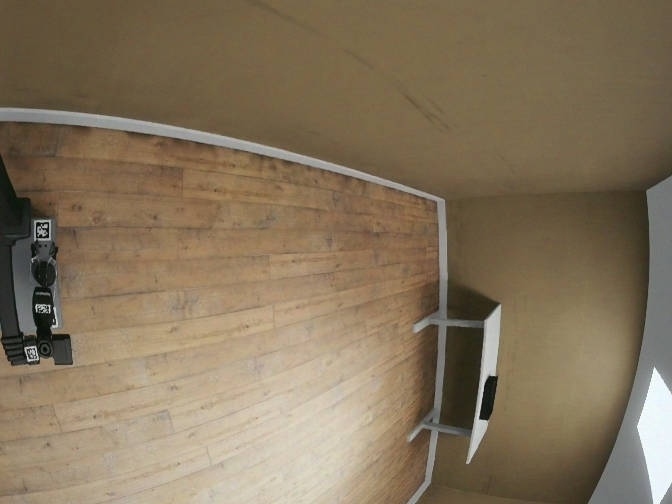

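>>> execute_actions:
  actions:
    - {"r1":{"base":{"rotate_rad":-0.541}},"benchr":{"joints":{"gripper_m":0.093,"joint2_rad":2.09}}}
  cameras: []

>>> execute_actions:
  actions:
    - {"r1":{"base":{"translate_m":1}},"benchr":{"joints":{"joint2_rad":1.97,"joint3_rad":0.88,"joint4_rad":0.68}}}
  cameras: ["benchr_cam_wrist"]

>>> execute_actions:
  actions:
    - {"r1":{"base":{"translate_m":1}},"benchr":{"joints":{"joint2_rad":1.84,"joint3_rad":0.69,"joint4_rad":0.75}}}
  cameras: []

>>> execute_actions:
  actions:
    - {"r1":{"base":{"translate_m":0.7}},"benchr":{"joints":{"joint2_rad":1.2}}}
  cameras: []

>>> execute_actions:
  actions:
    - {"r1":{"base":{"rotate_rad":2.117},"joints":{"head_pan_rad":-1.57,"head_tilt_rad":-0.9}},"benchr":{"joints":{"joint1_rad":0.3,"joint3_rad":1.0,"joint4_rad":-1.37}}}
  cameras: ["benchr_cam_wrist"]

>>> execute_actions:
  actions:
    - {"r1":{"joints":{"lift_m":0.9}}}
  cameras: ["r1_head_camera"]

Scene clock: 283.00 s.
r1.base_odometry: x=+2.395 y=-0.335 heading=-2.896 (m, m, rad; r1's odometry frame)
r1.turned_by_wheels: -0.541 (rad since the last result)
r1.turned_by_imu: -0.540 (rad since the last result)
r1.base_tilt: forward=-0.1 right=+1.4 (deg)
r1.lidar_m: 3.57 2.16 0.77 0.56 0.54 0.56 0.76 1.28 1.10 1.31 3.19 3.30
r1.head_depth_mm: 3531 3727 3074 2194 1714 1397 1181 / 3763 - 3031 2196 1698 1399 1180 / 3616 - 3006 2154 1704 1391 1175 / 3402 3734 2986 2163 1690 1383 1172 / 3161 3637 2948 2143 1682 1387 1170 / 3064 3407 2887 2138 1670 1366 1171 / 2933 3199 2906 2131 1668 1373 1169
r1.base_status: done
r1.joint_positions: lift_m=+0.261 arm_m=+0.001 wrist_yaw_rad=+2.998 wrist_pitch_rad=-0.415 wrist_roll_rad=+0.002 gripper_m=+0.040 head_pan_rad=-0.007 head_tilt_rad=-0.654
r1.joint_status: not commanded
r1.motor_effort: left_wheel=+4(11) right_wheel=-4(8) lift_m=+15(14) arm_m=-3(3) wrist_yaw_rad=+1(1) wrist_pitch_rad=+5(5) wrist_roll_rad=+0(0) gripper_m=-1(0) head_pan_rad=+4(4) head_tilt_rad=+1(1) (%)
r1.hand_pose: x=+0.0109 y=+0.0762 z=+0.2739 quat_wxyz=(+0.195, +0.701, +0.096, +0.679) (m; r1's base frame)
r1.wrist_depth_mm: 420 - 560 687 875 - - / 448 - 619 766 1000 - - / 474 521 680 803 936 943 944 / 506 546 694 696 702 704 729 / 519 553 - 563 577 574 586 / 464 503 - - 485 494 502 / - - - - 415 421 425
benchl.joint_positions: joint1_rad=-1.588 joint2_rad=+0.811 joint3_rad=+0.716 joint4_rad=-1.506 joint5_rad=-0.017 joint6_rad=+0.008 gripper_m=+0.094
benchl.joint_status: not commanded
benchl.hand: x=-0.0008 y=-0.1831 z=+0.1700 quat_wxyz=(+0.005, -0.716, -0.698, -0.017) (m; benchl's fixed frame)
benchr.joint_positions: joint1_rad=+1.417 joint2_rad=+2.101 joint3_rad=+1.081 joint4_rad=+0.602 joint5_rad=-0.012 joint6_rad=+0.007 gripper_m=+0.093
benchr.joint_status: all done
benchr.hand: x=+0.1049 y=+0.6886 z=-0.0027 quat_wxyz=(-0.409, +0.546, -0.636, -0.360) (m; benchr's fixed frame)
pictures: none
No camera images: the call's "cameras" was empty. Leave "cameras" out to get every camera's image.

Scene clock: 288.17 s.
r1.base_odometry: x=+1.425 y=-0.578 heading=-2.896 (m, m, rad; r1's odometry frame)
r1.turned_by_wheels: +0.000 (rad since the last result)
r1.turned_by_imu: +0.000 (rad since the last result)
r1.base_tilt: forward=-0.1 right=+1.3 (deg)
r1.lidar_m: 2.61 2.17 1.49 1.09 1.05 1.08 1.48 1.77 1.79 2.43 2.71 2.80
r1.head_depth_mm: 2938 3185 3063 2188 1710 1406 1189 / 2955 3338 3014 2186 1703 1390 1178 / 2714 3095 2979 2152 1691 1381 1175 / 2545 2598 2863 2157 1693 1384 1177 / 2414 2172 2863 2144 1670 1377 1169 / 2298 2137 2782 2141 1678 1372 1161 / 2184 2229 2625 2131 1667 1366 1168
r1.base_status: done
r1.joint_positions: lift_m=+0.261 arm_m=+0.001 wrist_yaw_rad=+2.998 wrist_pitch_rad=-0.415 wrist_roll_rad=+0.002 gripper_m=+0.040 head_pan_rad=-0.007 head_tilt_rad=-0.654
r1.joint_status: not commanded
r1.motor_effort: left_wheel=+4(13) right_wheel=-4(8) lift_m=+15(15) arm_m=-3(3) wrist_yaw_rad=+2(1) wrist_pitch_rad=+5(5) wrist_roll_rad=+0(0) gripper_m=-1(0) head_pan_rad=+4(5) head_tilt_rad=+2(1) (%)
r1.hand_pose: x=+0.0109 y=+0.0762 z=+0.2739 quat_wxyz=(+0.195, +0.701, +0.096, +0.679) (m; r1's base frame)
r1.wrist_depth_mm: 814 - - - - - - / 850 - - - - - - / 830 877 875 889 949 942 957 / 658 673 707 688 719 728 727 / 546 551 - 550 572 571 585 / 468 496 - - 479 482 493 / - - - - 414 419 421
benchl.joint_positions: joint1_rad=-1.588 joint2_rad=+0.811 joint3_rad=+0.716 joint4_rad=-1.506 joint5_rad=-0.017 joint6_rad=+0.008 gripper_m=+0.094
benchl.joint_status: not commanded
benchl.hand: x=-0.0008 y=-0.1831 z=+0.1700 quat_wxyz=(+0.005, -0.716, -0.698, -0.017) (m; benchl's fixed frame)
benchr.joint_positions: joint1_rad=+1.417 joint2_rad=+1.975 joint3_rad=+0.892 joint4_rad=+0.666 joint5_rad=-0.012 joint6_rad=+0.007 gripper_m=+0.093
benchr.joint_status: all done
benchr.hand: x=+0.0958 y=+0.6298 z=+0.0149 quat_wxyz=(-0.410, +0.546, -0.636, -0.360) (m; benchr's fixed frame)
pictures: benchr_cam_wrist
camera_calibration (this result's frames):
benchr_cam_wrist: T_world_to_cam=[[0.98932, -0.145521, -0.00830286, -0.00271746], [-0.129452, -0.85104, -0.508894, 0.561691], [0.0669887, 0.504534, -0.860789, -0.189242], [0, 0, 0, 1]] pos_world=[0.0880775, 0.573105, 0.122921]
Images, in order (width x height): benchr_cam_wrist 504x504.

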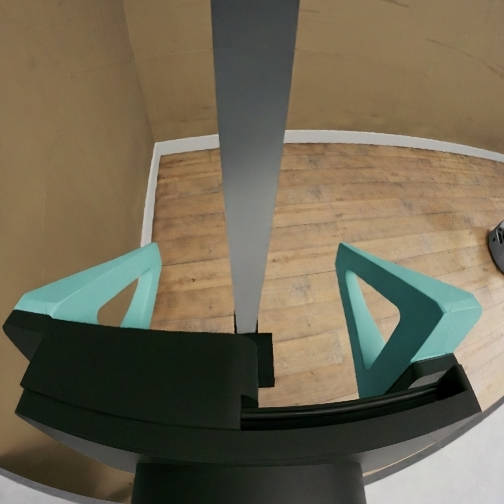

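Scene clock: 293.33 s.
r1.base_odometry: x=+0.455 y=-0.821 heading=-2.896 (m, m, rad; r1's odometry frame)
r1.turned_by_wheels: +0.000 (rad since the last result)
r1.turned_by_imu: +0.000 (rad since the last result)
r1.base_tilt: forward=-0.1 right=+1.3 (deg)
r1.lidar_m: 1.60 1.34 1.80 1.62 1.56 1.61 2.19 2.57 2.85 2.29 2.19 2.28
r1.head_depth_mm: 2092 2413 2674 2195 1715 1403 1183 / 1928 2212 2535 2180 1690 1400 1185 / 1816 2032 1604 2158 1703 1394 1180 / 1699 1833 1395 2001 1699 1391 1176 / 1610 1762 1239 2153 1656 1382 1168 / 1520 1667 1174 2047 1669 1369 1161 / 1442 1594 1165 1953 1656 1371 1166
r1.base_status: done
r1.joint_positions: lift_m=+0.261 arm_m=+0.001 wrist_yaw_rad=+2.998 wrist_pitch_rad=-0.415 wrist_roll_rad=+0.002 gripper_m=+0.040 head_pan_rad=-0.007 head_tilt_rad=-0.654
r1.joint_status: not commanded
r1.motor_effort: left_wheel=+4(12) right_wheel=-4(8) lift_m=+15(15) arm_m=-3(3) wrist_yaw_rad=+1(1) wrist_pitch_rad=+5(5) wrist_roll_rad=+0(1) gripper_m=+1(1) head_pan_rad=+4(5) head_tilt_rad=+2(1) (%)
r1.hand_pose: x=+0.0109 y=+0.0762 z=+0.2739 quat_wxyz=(+0.195, +0.701, +0.096, +0.679) (m; r1's base frame)
r1.wrist_depth_mm: - - - - - - - / - - - - - - - / 843 882 883 926 919 938 949 / 661 666 689 690 709 723 719 / 548 553 - 565 572 578 585 / 472 494 - - 487 485 492 / - - - - 412 418 418
benchl.joint_positions: joint1_rad=-1.588 joint2_rad=+0.811 joint3_rad=+0.716 joint4_rad=-1.506 joint5_rad=-0.017 joint6_rad=+0.008 gripper_m=+0.094
benchl.joint_status: not commanded
benchl.hand: x=-0.0008 y=-0.1831 z=+0.1700 quat_wxyz=(+0.005, -0.716, -0.698, -0.017) (m; benchl's fixed frame)
benchr.joint_positions: joint1_rad=+1.417 joint2_rad=+1.837 joint3_rad=+0.700 joint4_rad=+0.738 joint5_rad=-0.012 joint6_rad=+0.007 gripper_m=+0.093
benchr.joint_status: all done
benchr.hand: x=+0.0862 y=+0.5675 z=+0.0354 quat_wxyz=(-0.415, +0.543, -0.633, -0.365) (m; benchr's fixed frame)
pictures: none
No camera images: the call's "cameras" was empty. Leave "cameras" out to get every camera's image.

Scene clock: 297.50 s.
r1.base_odometry: x=-0.224 y=-0.991 heading=-2.896 (m, m, rad; r1's odometry frame)
r1.turned_by_wheels: +0.000 (rad since the last result)
r1.turned_by_imu: +0.000 (rad since the last result)
r1.base_tilt: forward=-0.1 right=+1.3 (deg)
r1.lidar_m: 0.90 1.13 0.94 1.59 1.92 1.98 2.69 3.20 2.64 1.92 1.84 1.62
r1.head_depth_mm: 1347 1556 1838 2001 1570 1404 1190 / 1250 1422 1653 964 801 1390 1183 / 1163 1319 1461 959 750 1356 1187 / 1095 1230 1304 953 748 1321 1174 / 1029 1153 1236 947 697 661 1170 / 972 1079 1177 843 675 623 1161 / 924 1018 1118 837 732 606 1137
r1.base_status: done
r1.joint_positions: lift_m=+0.261 arm_m=+0.001 wrist_yaw_rad=+2.998 wrist_pitch_rad=-0.415 wrist_roll_rad=+0.002 gripper_m=+0.040 head_pan_rad=-0.007 head_tilt_rad=-0.654
r1.joint_status: not commanded
r1.motor_effort: left_wheel=+4(12) right_wheel=-4(7) lift_m=+14(15) arm_m=-3(3) wrist_yaw_rad=+1(1) wrist_pitch_rad=+5(5) wrist_roll_rad=-1(0) gripper_m=-1(1) head_pan_rad=+5(4) head_tilt_rad=+1(2) (%)
r1.hand_pose: x=+0.0109 y=+0.0762 z=+0.2739 quat_wxyz=(+0.195, +0.701, +0.096, +0.679) (m; r1's base frame)
r1.wrist_depth_mm: - - - - - - 900 / - - - - - - 911 / 872 869 895 887 905 957 902 / 681 684 699 694 706 714 726 / 550 550 - 560 574 582 587 / 471 499 - - 490 486 492 / - - - - 419 422 426
benchl.joint_positions: joint1_rad=-1.588 joint2_rad=+0.811 joint3_rad=+0.716 joint4_rad=-1.506 joint5_rad=-0.017 joint6_rad=+0.008 gripper_m=+0.094
benchl.joint_status: not commanded
benchl.hand: x=-0.0008 y=-0.1831 z=+0.1700 quat_wxyz=(+0.005, -0.716, -0.698, -0.017) (m; benchl's fixed frame)
benchr.joint_positions: joint1_rad=+1.417 joint2_rad=+1.191 joint3_rad=+0.695 joint4_rad=+0.746 joint5_rad=-0.012 joint6_rad=+0.007 gripper_m=+0.093
benchr.joint_status: all done
benchr.hand: x=+0.0777 y=+0.5129 z=+0.3864 quat_wxyz=(-0.596, +0.401, -0.464, -0.519) (m; benchr's fixed frame)
pictures: none
No camera images: the call's "cameras" was empty. Leave "cameras" out to get every camera's image.

Scene clock: 299.97 s.
r1.base_odometry: x=-0.224 y=-0.991 heading=-0.779 (m, m, rad; r1's odometry frame)
r1.turned_by_wheels: +2.117 (rad since the last result)
r1.turned_by_imu: +2.116 (rad since the last result)
r1.base_tilt: forward=-0.1 right=+1.3 (deg)
r1.lidar_m: 1.91 2.00 2.78 3.18 2.55 1.90 1.84 1.57 0.90 1.13 0.94 1.65
r1.head_depth_mm: 967 1082 842 696 1329 1247 1110 / 972 1084 832 695 1352 1247 1102 / 975 1076 831 695 1338 1244 1140 / 977 1070 823 689 1338 1240 1135 / 985 1073 816 690 1329 1234 1093 / 984 1075 840 688 1327 1227 1088 / 987 1077 860 716 1339 1231 1088
r1.base_status: done
r1.joint_positions: lift_m=+0.261 arm_m=+0.001 wrist_yaw_rad=+2.998 wrist_pitch_rad=-0.415 wrist_roll_rad=+0.002 gripper_m=+0.040 head_pan_rad=-1.563 head_tilt_rad=-0.889
r1.joint_status: all done
r1.motor_effort: left_wheel=-3(10) right_wheel=+4(12) lift_m=+15(15) arm_m=-3(3) wrist_yaw_rad=+1(1) wrist_pitch_rad=+5(5) wrist_roll_rad=-1(0) gripper_m=+1(1) head_pan_rad=-4(51) head_tilt_rad=-3(16) (%)
r1.hand_pose: x=+0.0109 y=+0.0762 z=+0.2739 quat_wxyz=(+0.195, +0.701, +0.096, +0.679) (m; r1's base frame)
r1.wrist_depth_mm: - - - - - - - / - - - - - - - / 868 866 889 931 914 946 949 / 676 673 690 695 705 717 726 / 550 556 - 567 572 579 586 / 474 495 - - 483 478 490 / - - - - 413 416 419
benchl.joint_positions: joint1_rad=-1.588 joint2_rad=+0.811 joint3_rad=+0.716 joint4_rad=-1.506 joint5_rad=-0.017 joint6_rad=+0.008 gripper_m=+0.094
benchl.joint_status: not commanded
benchl.hand: x=-0.0008 y=-0.1831 z=+0.1700 quat_wxyz=(+0.005, -0.716, -0.698, -0.017) (m; benchl's fixed frame)
benchr.joint_positions: joint1_rad=+0.300 joint2_rad=+1.198 joint3_rad=+0.972 joint4_rad=-1.363 joint5_rad=-0.010 joint6_rad=+0.007 gripper_m=+0.093
benchr.joint_status: all done
benchr.hand: x=+0.3007 y=+0.0942 z=+0.1769 quat_wxyz=(+0.009, +0.146, -0.989, -0.003) (m; benchr's fixed frame)
pictures: benchr_cam_wrist
camera_calibration (this result's frames):
benchr_cam_wrist: T_world_to_cam=[[0.290665, -0.956791, -0.00807956, 0.004432], [-0.767631, -0.238224, 0.594972, 0.153763], [-0.571189, -0.166736, -0.803706, 0.451662], [0, 0, 0, 1]] pos_world=[0.374729, 0.116179, 0.271555]
Images, in order (width x height): benchr_cam_wrist 504x504.

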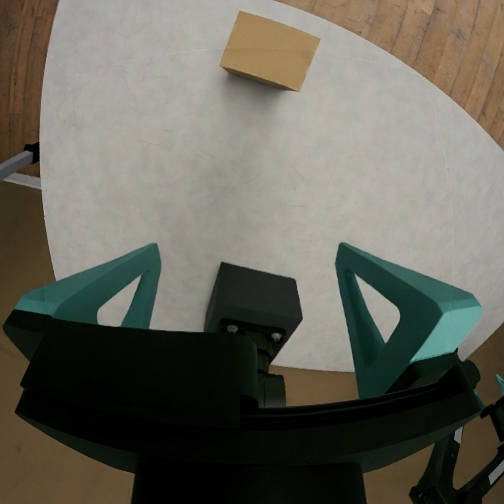

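Scene clock: 306.63 s.
r1.base_odometry: x=-0.224 y=-0.991 heading=-0.779 (m, m, rad; r1's odometry frame)
r1.turned_by_wheels: +0.000 (rad since the last result)
r1.turned_by_imu: +0.000 (rad since the last result)
r1.base_tilt: forward=-0.1 right=+1.3 (deg)
r1.lidar_m: 1.91 1.99 2.78 3.19 2.56 1.90 1.84 1.57 0.90 1.13 0.94 1.65
r1.head_depth_mm: 975 1083 844 712 - 1226 1110 / 974 1083 831 768 - 1229 1103 / 977 1073 825 697 - 1236 - / 980 1067 826 692 - - - / 981 1069 820 693 - 1214 1095 / 985 1074 839 685 656 1229 1089 / 987 1079 864 716 1346 1218 1083
r1.base_status: not commanded
r1.joint_positions: lift_m=+0.899 arm_m=+0.001 wrist_yaw_rad=+2.998 wrist_pitch_rad=-0.415 wrist_roll_rad=+0.002 gripper_m=+0.040 head_pan_rad=-1.563 head_tilt_rad=-0.889
r1.joint_status: all done
r1.motor_effort: left_wheel=-3(3) right_wheel=+4(4) lift_m=+35(39) arm_m=-3(3) wrist_yaw_rad=+1(1) wrist_pitch_rad=+5(5) wrist_roll_rad=+0(1) gripper_m=+0(0) head_pan_rad=-4(4) head_tilt_rad=-4(3) (%)
r1.hand_pose: x=+0.0109 y=+0.0761 z=+0.9128 quat_wxyz=(+0.195, +0.701, +0.096, +0.679) (m; r1's base frame)
r1.wrist_depth_mm: - - - - - - - / - - - - - - - / - - - - - - - / - - - - - - - / - - - - - - - / - - - - - - - / - - - - - - -
benchl.joint_positions: joint1_rad=-1.588 joint2_rad=+0.811 joint3_rad=+0.716 joint4_rad=-1.506 joint5_rad=-0.017 joint6_rad=+0.008 gripper_m=+0.094
benchl.joint_status: not commanded
benchl.hand: x=-0.0008 y=-0.1831 z=+0.1700 quat_wxyz=(+0.005, -0.716, -0.698, -0.017) (m; benchl's fixed frame)
benchr.joint_positions: joint1_rad=+0.300 joint2_rad=+1.198 joint3_rad=+0.972 joint4_rad=-1.363 joint5_rad=-0.010 joint6_rad=+0.007 gripper_m=+0.093
benchr.joint_status: not commanded
benchr.hand: x=+0.3007 y=+0.0942 z=+0.1769 quat_wxyz=(+0.009, +0.146, -0.989, -0.003) (m; benchr's fixed frame)
pictures: r1_head_camera (sideways: a quarter turn clockwise sets it upright)
camera_calibration (this result's frames):
r1_head_camera: T_world_to_cam=[[-0.02836, 0.775147, -0.631144, 0.838787], [0.998758, -0.00390793, -0.0496781, 0.0629999], [-0.0409743, -0.631769, -0.774073, 0.960064], [0, 0, 0, 1]] pos_world=[0.000204365, -0.0433982, 1.27569]
Images, in order (width x height): r1_head_camera 896x504.

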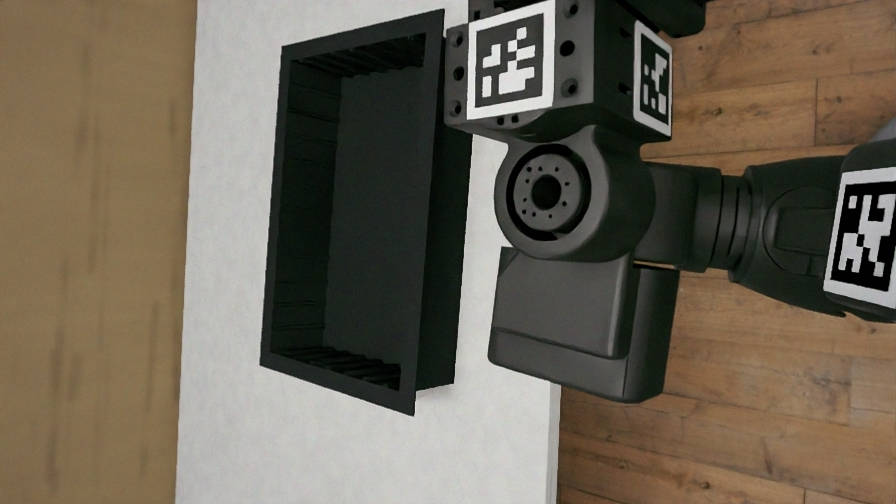

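>>> execute_actions:
  actions:
    - {"r1":{"base":{"translate_m":-0.045},"joints":{"wrist_yaw_rad":0,"lift_m":0.95}},"benchr":{"joints":{"joint1_rad":0.245,"joint2_rad":1.55,"joint3_rad":1.13,"joint4_rad":-1.14,"joint6_rad":0.245}}}
  cameras: ["benchr_cam_wrist"]

>>> execute_actions:
  actions:
    - {"r1":{"joints":{"wrist_pitch_rad":-1.45,"wrist_roll_rad":1.57,"lift_m":1.02,"arm_m":0.25,"gripper_m":0.09}}}
  cameras: ["r1_head_camera","r1_wrist_camera"]

Scene clock: 310.43 s.
r1.base_odometry: x=-0.256 y=-0.960 heading=-0.779 (m, m, rad; r1's odometry frame)
r1.turned_by_wheels: +0.000 (rad since the last result)
r1.turned_by_imu: +0.000 (rad since the last result)
r1.base_tilt: forward=+0.0 right=+1.3 (deg)
r1.lidar_m: 1.95 2.05 2.84 3.31 2.49 1.85 1.80 1.57 0.87 1.13 0.97 1.64
r1.head_depth_mm: 966 1080 951 - - - 1110 / 974 1083 826 - - 1185 1109 / 973 1068 820 - - 1197 1116 / 974 1067 830 - 1358 1211 1114 / 981 1069 820 688 1331 1230 1098 / 984 1073 797 686 1328 1224 1087 / 984 1076 863 700 1318 1223 1086
r1.base_status: done
r1.joint_positions: lift_m=+0.949 arm_m=+0.001 wrist_yaw_rad=+0.003 wrist_pitch_rad=-0.415 wrist_roll_rad=+0.002 gripper_m=+0.040 head_pan_rad=-1.563 head_tilt_rad=-0.889
r1.joint_status: all done
r1.motor_effort: left_wheel=-4(9) right_wheel=+4(5) lift_m=+35(41) arm_m=-3(3) wrist_yaw_rad=-3(4) wrist_pitch_rad=+5(5) wrist_roll_rad=+0(1) gripper_m=-1(0) head_pan_rad=-4(4) head_tilt_rad=-3(3) (%)
r1.hand_pose: x=-0.0208 y=-0.3711 z=+0.9628 quat_wxyz=(+0.692, +0.147, -0.692, -0.145) (m; r1's base frame)
r1.wrist_depth_mm: 840 832 824 824 832 821 812 / 928 929 919 901 913 904 897 / 793 806 835 842 835 864 967 / 613 625 578 574 552 663 681 / 503 462 508 511 507 533 532 / 432 403 383 377 375 418 452 / 374 375 375 373 378 388 389
benchl.joint_positions: joint1_rad=-1.588 joint2_rad=+0.811 joint3_rad=+0.716 joint4_rad=-1.506 joint5_rad=-0.017 joint6_rad=+0.008 gripper_m=+0.094
benchl.joint_status: not commanded
benchl.hand: x=-0.0008 y=-0.1831 z=+0.1700 quat_wxyz=(+0.005, -0.716, -0.698, -0.017) (m; benchl's fixed frame)
benchr.joint_positions: joint1_rad=+0.247 joint2_rad=+1.557 joint3_rad=+1.098 joint4_rad=-1.147 joint5_rad=-0.010 joint6_rad=+0.234 gripper_m=+0.093
benchr.joint_status: all done
benchr.hand: x=+0.4052 y=+0.1033 z=+0.0952 quat_wxyz=(+0.018, +0.006, -1.000, +0.000) (m; benchr's fixed frame)
pictures: benchr_cam_wrist
camera_calibration (this result's frames):
benchr_cam_wrist: T_world_to_cam=[[0.0149277, -0.999889, 0.000226721, 0.0974955], [-0.791867, -0.0116836, 0.610582, 0.26971], [-0.610511, -0.0092941, -0.791953, 0.445836], [0, 0, 0, 1]] pos_world=[0.484307, 0.104779, 0.188379]
Images, in order (width x height): benchr_cam_wrist 504x504.

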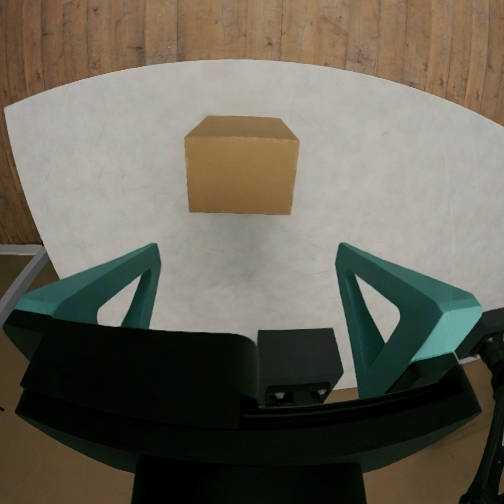

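Scene clock: 313.50 s.
r1.base_odometry: x=-0.256 y=-0.960 heading=-0.779 (m, m, rad; r1's odometry frame)
r1.turned_by_wheels: +0.000 (rad since the last result)
r1.turned_by_imu: +0.000 (rad since the last result)
r1.base_tilt: forward=-0.1 right=+1.3 (deg)
r1.lidar_m: 1.95 2.04 2.85 3.20 2.49 1.85 1.80 1.57 0.87 1.13 0.97 1.65
r1.head_depth_mm: 968 1077 896 720 672 1247 1102 / - 1110 807 691 1351 1255 1105 / - - 830 695 1344 1246 1113 / 964 - 822 688 1332 1238 1120 / 983 1072 819 691 1329 1239 1093 / 989 1076 795 688 1327 1225 1089 / 986 1074 863 700 1321 1229 1084
r1.base_status: not commanded
r1.joint_positions: lift_m=+1.019 arm_m=+0.250 wrist_yaw_rad=+0.002 wrist_pitch_rad=-1.444 wrist_roll_rad=+1.567 gripper_m=+0.090 head_pan_rad=-1.563 head_tilt_rad=-0.889
r1.joint_status: all done
r1.motor_effort: left_wheel=-4(4) right_wheel=+4(4) lift_m=+35(35) arm_m=+3(2) wrist_yaw_rad=-2(3) wrist_pitch_rad=-2(6) wrist_roll_rad=+2(2) gripper_m=+1(80) head_pan_rad=-4(4) head_tilt_rad=-3(3) (%)
r1.hand_pose: x=-0.0215 y=-0.4029 z=+0.9009 quat_wxyz=(+0.002, +0.002, -0.750, -0.661) (m; r1's base frame)
r1.wrist_depth_mm: 334 331 322 321 - - 983 / 344 340 334 327 - - 976 / 354 350 340 338 - - 988 / 367 364 351 354 - - - / 381 374 363 360 - - - / 387 393 378 376 - - - / 362 378 383 384 - - -
benchl.joint_positions: joint1_rad=-1.588 joint2_rad=+0.811 joint3_rad=+0.716 joint4_rad=-1.506 joint5_rad=-0.017 joint6_rad=+0.008 gripper_m=+0.094
benchl.joint_status: not commanded
benchl.hand: x=-0.0008 y=-0.1831 z=+0.1700 quat_wxyz=(+0.005, -0.716, -0.698, -0.017) (m; benchl's fixed frame)
benchr.joint_positions: joint1_rad=+0.247 joint2_rad=+1.557 joint3_rad=+1.098 joint4_rad=-1.147 joint5_rad=-0.010 joint6_rad=+0.234 gripper_m=+0.093
benchr.joint_status: not commanded
benchr.hand: x=+0.4052 y=+0.1033 z=+0.0952 quat_wxyz=(+0.018, +0.006, -1.000, +0.000) (m; benchr's fixed frame)
pictures: r1_head_camera (sideways: a quarter turn clockwise sets it upright), r1_wrist_camera
camera_calibration (this result's frames):
r1_head_camera: T_world_to_cam=[[-0.028289, 0.775149, -0.631144, 0.838787], [0.998757, -0.00399948, -0.0496781, 0.0629999], [-0.0410322, -0.631765, -0.774073, 0.960065], [0, 0, 0, 1]] pos_world=[0.000200387, -0.0433977, 1.27569]
r1_wrist_camera: T_world_to_cam=[[-0.0473954, 0.992855, -0.109512, 0.494701], [0.979759, 0.0675549, 0.188437, -0.0910638], [0.194489, -0.0983647, -0.97596, 1.00975], [0, 0, 0, 1]] pos_world=[-0.0837169, -0.385691, 1.05681]
Images, in order (width x height): r1_head_camera 896x504, r1_wrist_camera 644x364.

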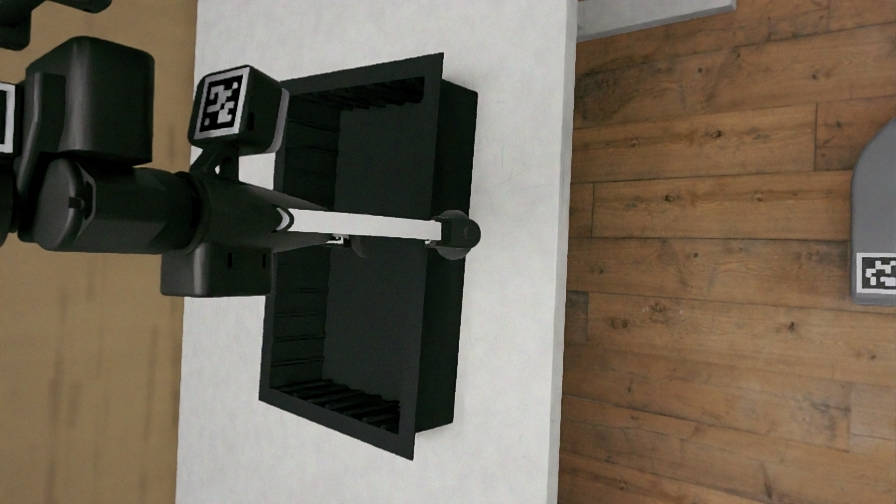

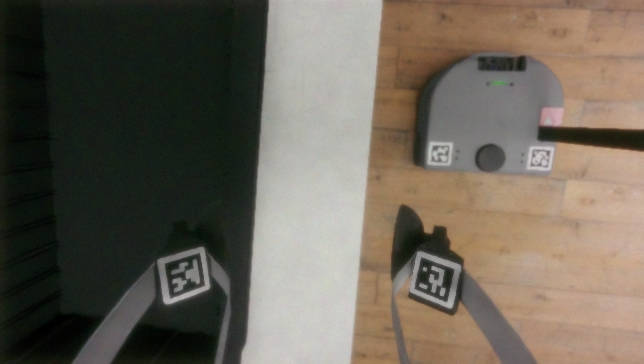

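>>> execute_actions:
  actions:
    - {"r1":{"joints":{"arm_m":0.305}},"benchr":{"joints":{"joint2_rad":1.68,"joint3_rad":1.08,"joint4_rad":-0.94}}}
  cameras: []

>>> execute_actions:
  actions:
    - {"r1":{"joints":{"lift_m":0.875}},"benchr":{"joints":{"joint2_rad":1.795,"joint3_rad":1.02,"joint4_rad":-0.78}}}
  cameras: ["benchr_cam_wrist","r1_wrist_camera"]

Scene clock: 315.87 s.
r1.base_odometry: x=-0.256 y=-0.960 heading=-0.779 (m, m, rad; r1's odometry frame)
r1.turned_by_wheels: +0.000 (rad since the last result)
r1.turned_by_imu: +0.000 (rad since the last result)
r1.base_tilt: forward=+0.0 right=+1.3 (deg)
r1.lidar_m: 1.95 2.04 2.85 3.22 2.49 1.85 1.80 1.57 0.87 1.13 0.98 1.64
r1.head_depth_mm: 989 1076 891 720 671 1246 1104 / - 1057 809 690 1343 1247 1101 / - 1038 829 695 1344 1240 1115 / 958 - 823 685 1335 1238 1117 / 981 1071 822 691 1328 1229 1093 / 983 1075 795 687 1329 1229 1088 / 986 1080 865 697 1322 1227 1084
r1.base_status: not commanded
r1.joint_positions: lift_m=+1.019 arm_m=+0.305 wrist_yaw_rad=+0.002 wrist_pitch_rad=-1.444 wrist_roll_rad=+1.567 gripper_m=+0.090 head_pan_rad=-1.563 head_tilt_rad=-0.889
r1.joint_status: all done
r1.motor_effort: left_wheel=-4(4) right_wheel=+4(4) lift_m=+35(35) arm_m=+3(1) wrist_yaw_rad=-2(2) wrist_pitch_rad=-2(2) wrist_roll_rad=+2(2) gripper_m=+0(0) head_pan_rad=-4(4) head_tilt_rad=-3(3) (%)
r1.hand_pose: x=-0.0215 y=-0.4578 z=+0.9009 quat_wxyz=(+0.002, +0.002, -0.750, -0.661) (m; r1's base frame)
r1.wrist_depth_mm: 298 332 324 316 317 980 957 / 304 343 331 328 324 - - / 308 354 345 338 333 - - / 317 366 355 347 345 - - / 326 373 367 358 362 - - / 330 396 382 366 368 - - / 329 377 387 383 - - -
benchl.joint_positions: joint1_rad=-1.588 joint2_rad=+0.811 joint3_rad=+0.716 joint4_rad=-1.506 joint5_rad=-0.017 joint6_rad=+0.008 gripper_m=+0.094
benchl.joint_status: not commanded
benchl.hand: x=-0.0008 y=-0.1831 z=+0.1700 quat_wxyz=(+0.005, -0.716, -0.698, -0.017) (m; benchl's fixed frame)
benchr.joint_positions: joint1_rad=+0.247 joint2_rad=+1.680 joint3_rad=+1.088 joint4_rad=-0.948 joint5_rad=-0.010 joint6_rad=+0.234 gripper_m=+0.093
benchr.joint_status: all done
benchr.hand: x=+0.4407 y=+0.1122 z=+0.0403 quat_wxyz=(-0.013, +0.006, -1.000, -0.008) (m; benchr's fixed frame)
pictures: none
No camera images: the call's "cameras" was empty. Leave "cameras" out to get every camera's image.

Scene clock: 318.03 s.
r1.base_odometry: x=-0.256 y=-0.960 heading=-0.779 (m, m, rad; r1's odometry frame)
r1.turned_by_wheels: +0.000 (rad since the last result)
r1.turned_by_imu: +0.000 (rad since the last result)
r1.base_tilt: forward=-0.1 right=+1.3 (deg)
r1.lidar_m: 1.95 2.04 2.85 3.28 2.49 1.85 1.79 1.57 0.87 1.13 0.97 1.65
r1.head_depth_mm: 970 1081 - - 1369 1232 1108 / 973 - 828 693 1350 1248 1097 / 977 - - 696 1340 1245 1122 / 976 1066 - 685 1332 1237 1117 / 981 1069 819 689 1330 1231 1092 / 986 1072 794 686 1324 1226 1090 / 985 1076 865 703 1317 1217 1088
r1.base_status: not commanded
r1.joint_positions: lift_m=+0.876 arm_m=+0.305 wrist_yaw_rad=+0.001 wrist_pitch_rad=-1.443 wrist_roll_rad=+1.567 gripper_m=+0.090 head_pan_rad=-1.563 head_tilt_rad=-0.889
r1.joint_status: all done
r1.motor_effort: left_wheel=-4(4) right_wheel=+4(4) lift_m=+14(27) arm_m=+2(3) wrist_yaw_rad=-2(1) wrist_pitch_rad=-2(2) wrist_roll_rad=+2(1) gripper_m=-1(1) head_pan_rad=-3(4) head_tilt_rad=-4(4) (%)
r1.hand_pose: x=-0.0215 y=-0.4581 z=+0.7570 quat_wxyz=(+0.002, +0.002, -0.751, -0.661) (m; r1's base frame)
r1.wrist_depth_mm: 192 189 183 181 179 821 854 / 198 195 188 187 183 182 - / 205 201 194 191 189 186 - / 211 207 115 200 195 912 902 / 218 215 114 206 202 940 901 / 227 222 119 213 211 982 947 / 235 230 124 222 215 - -
benchl.joint_positions: joint1_rad=-1.588 joint2_rad=+0.811 joint3_rad=+0.716 joint4_rad=-1.506 joint5_rad=-0.017 joint6_rad=+0.008 gripper_m=+0.094
benchl.joint_status: not commanded
benchl.hand: x=-0.0008 y=-0.1831 z=+0.1700 quat_wxyz=(+0.005, -0.716, -0.698, -0.017) (m; benchl's fixed frame)
benchr.joint_positions: joint1_rad=+0.247 joint2_rad=+1.798 joint3_rad=+1.025 joint4_rad=-0.788 joint5_rad=-0.010 joint6_rad=+0.234 gripper_m=+0.093
benchr.joint_status: all done
benchr.hand: x=+0.4353 y=+0.1109 z=-0.0282 quat_wxyz=(-0.004, +0.006, -1.000, -0.006) (m; benchr's fixed frame)
pictures: benchr_cam_wrist, r1_wrist_camera
camera_calibration (this result's frames):
benchr_cam_wrist: T_world_to_cam=[[0.0151509, -0.999832, -0.0102836, 0.104253], [-0.818179, -0.0183089, 0.574672, 0.380177], [-0.574764, -0.000293014, -0.818319, 0.349231], [0, 0, 0, 1]] pos_world=[0.510198, 0.111299, 0.0683778]
r1_wrist_camera: T_world_to_cam=[[-0.0473834, 0.992783, -0.110165, 0.534214], [0.979759, 0.0676673, 0.188395, -0.060133], [0.19449, -0.0990086, -0.975895, 0.863518], [0, 0, 0, 1]] pos_world=[-0.0837168, -0.440794, 0.912884]
Images, in order (width x height): benchr_cam_wrist 504x504, r1_wrist_camera 644x364.

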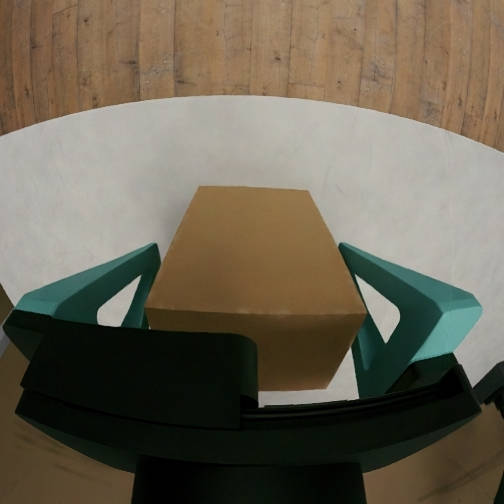

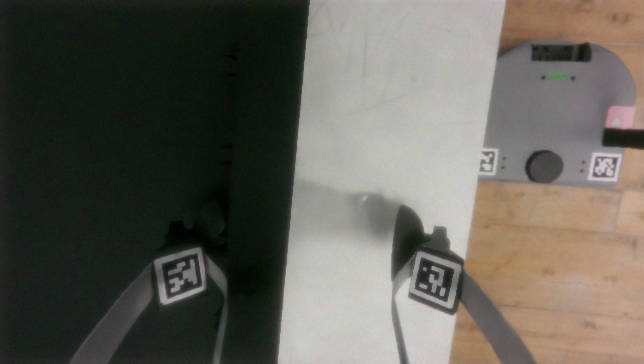

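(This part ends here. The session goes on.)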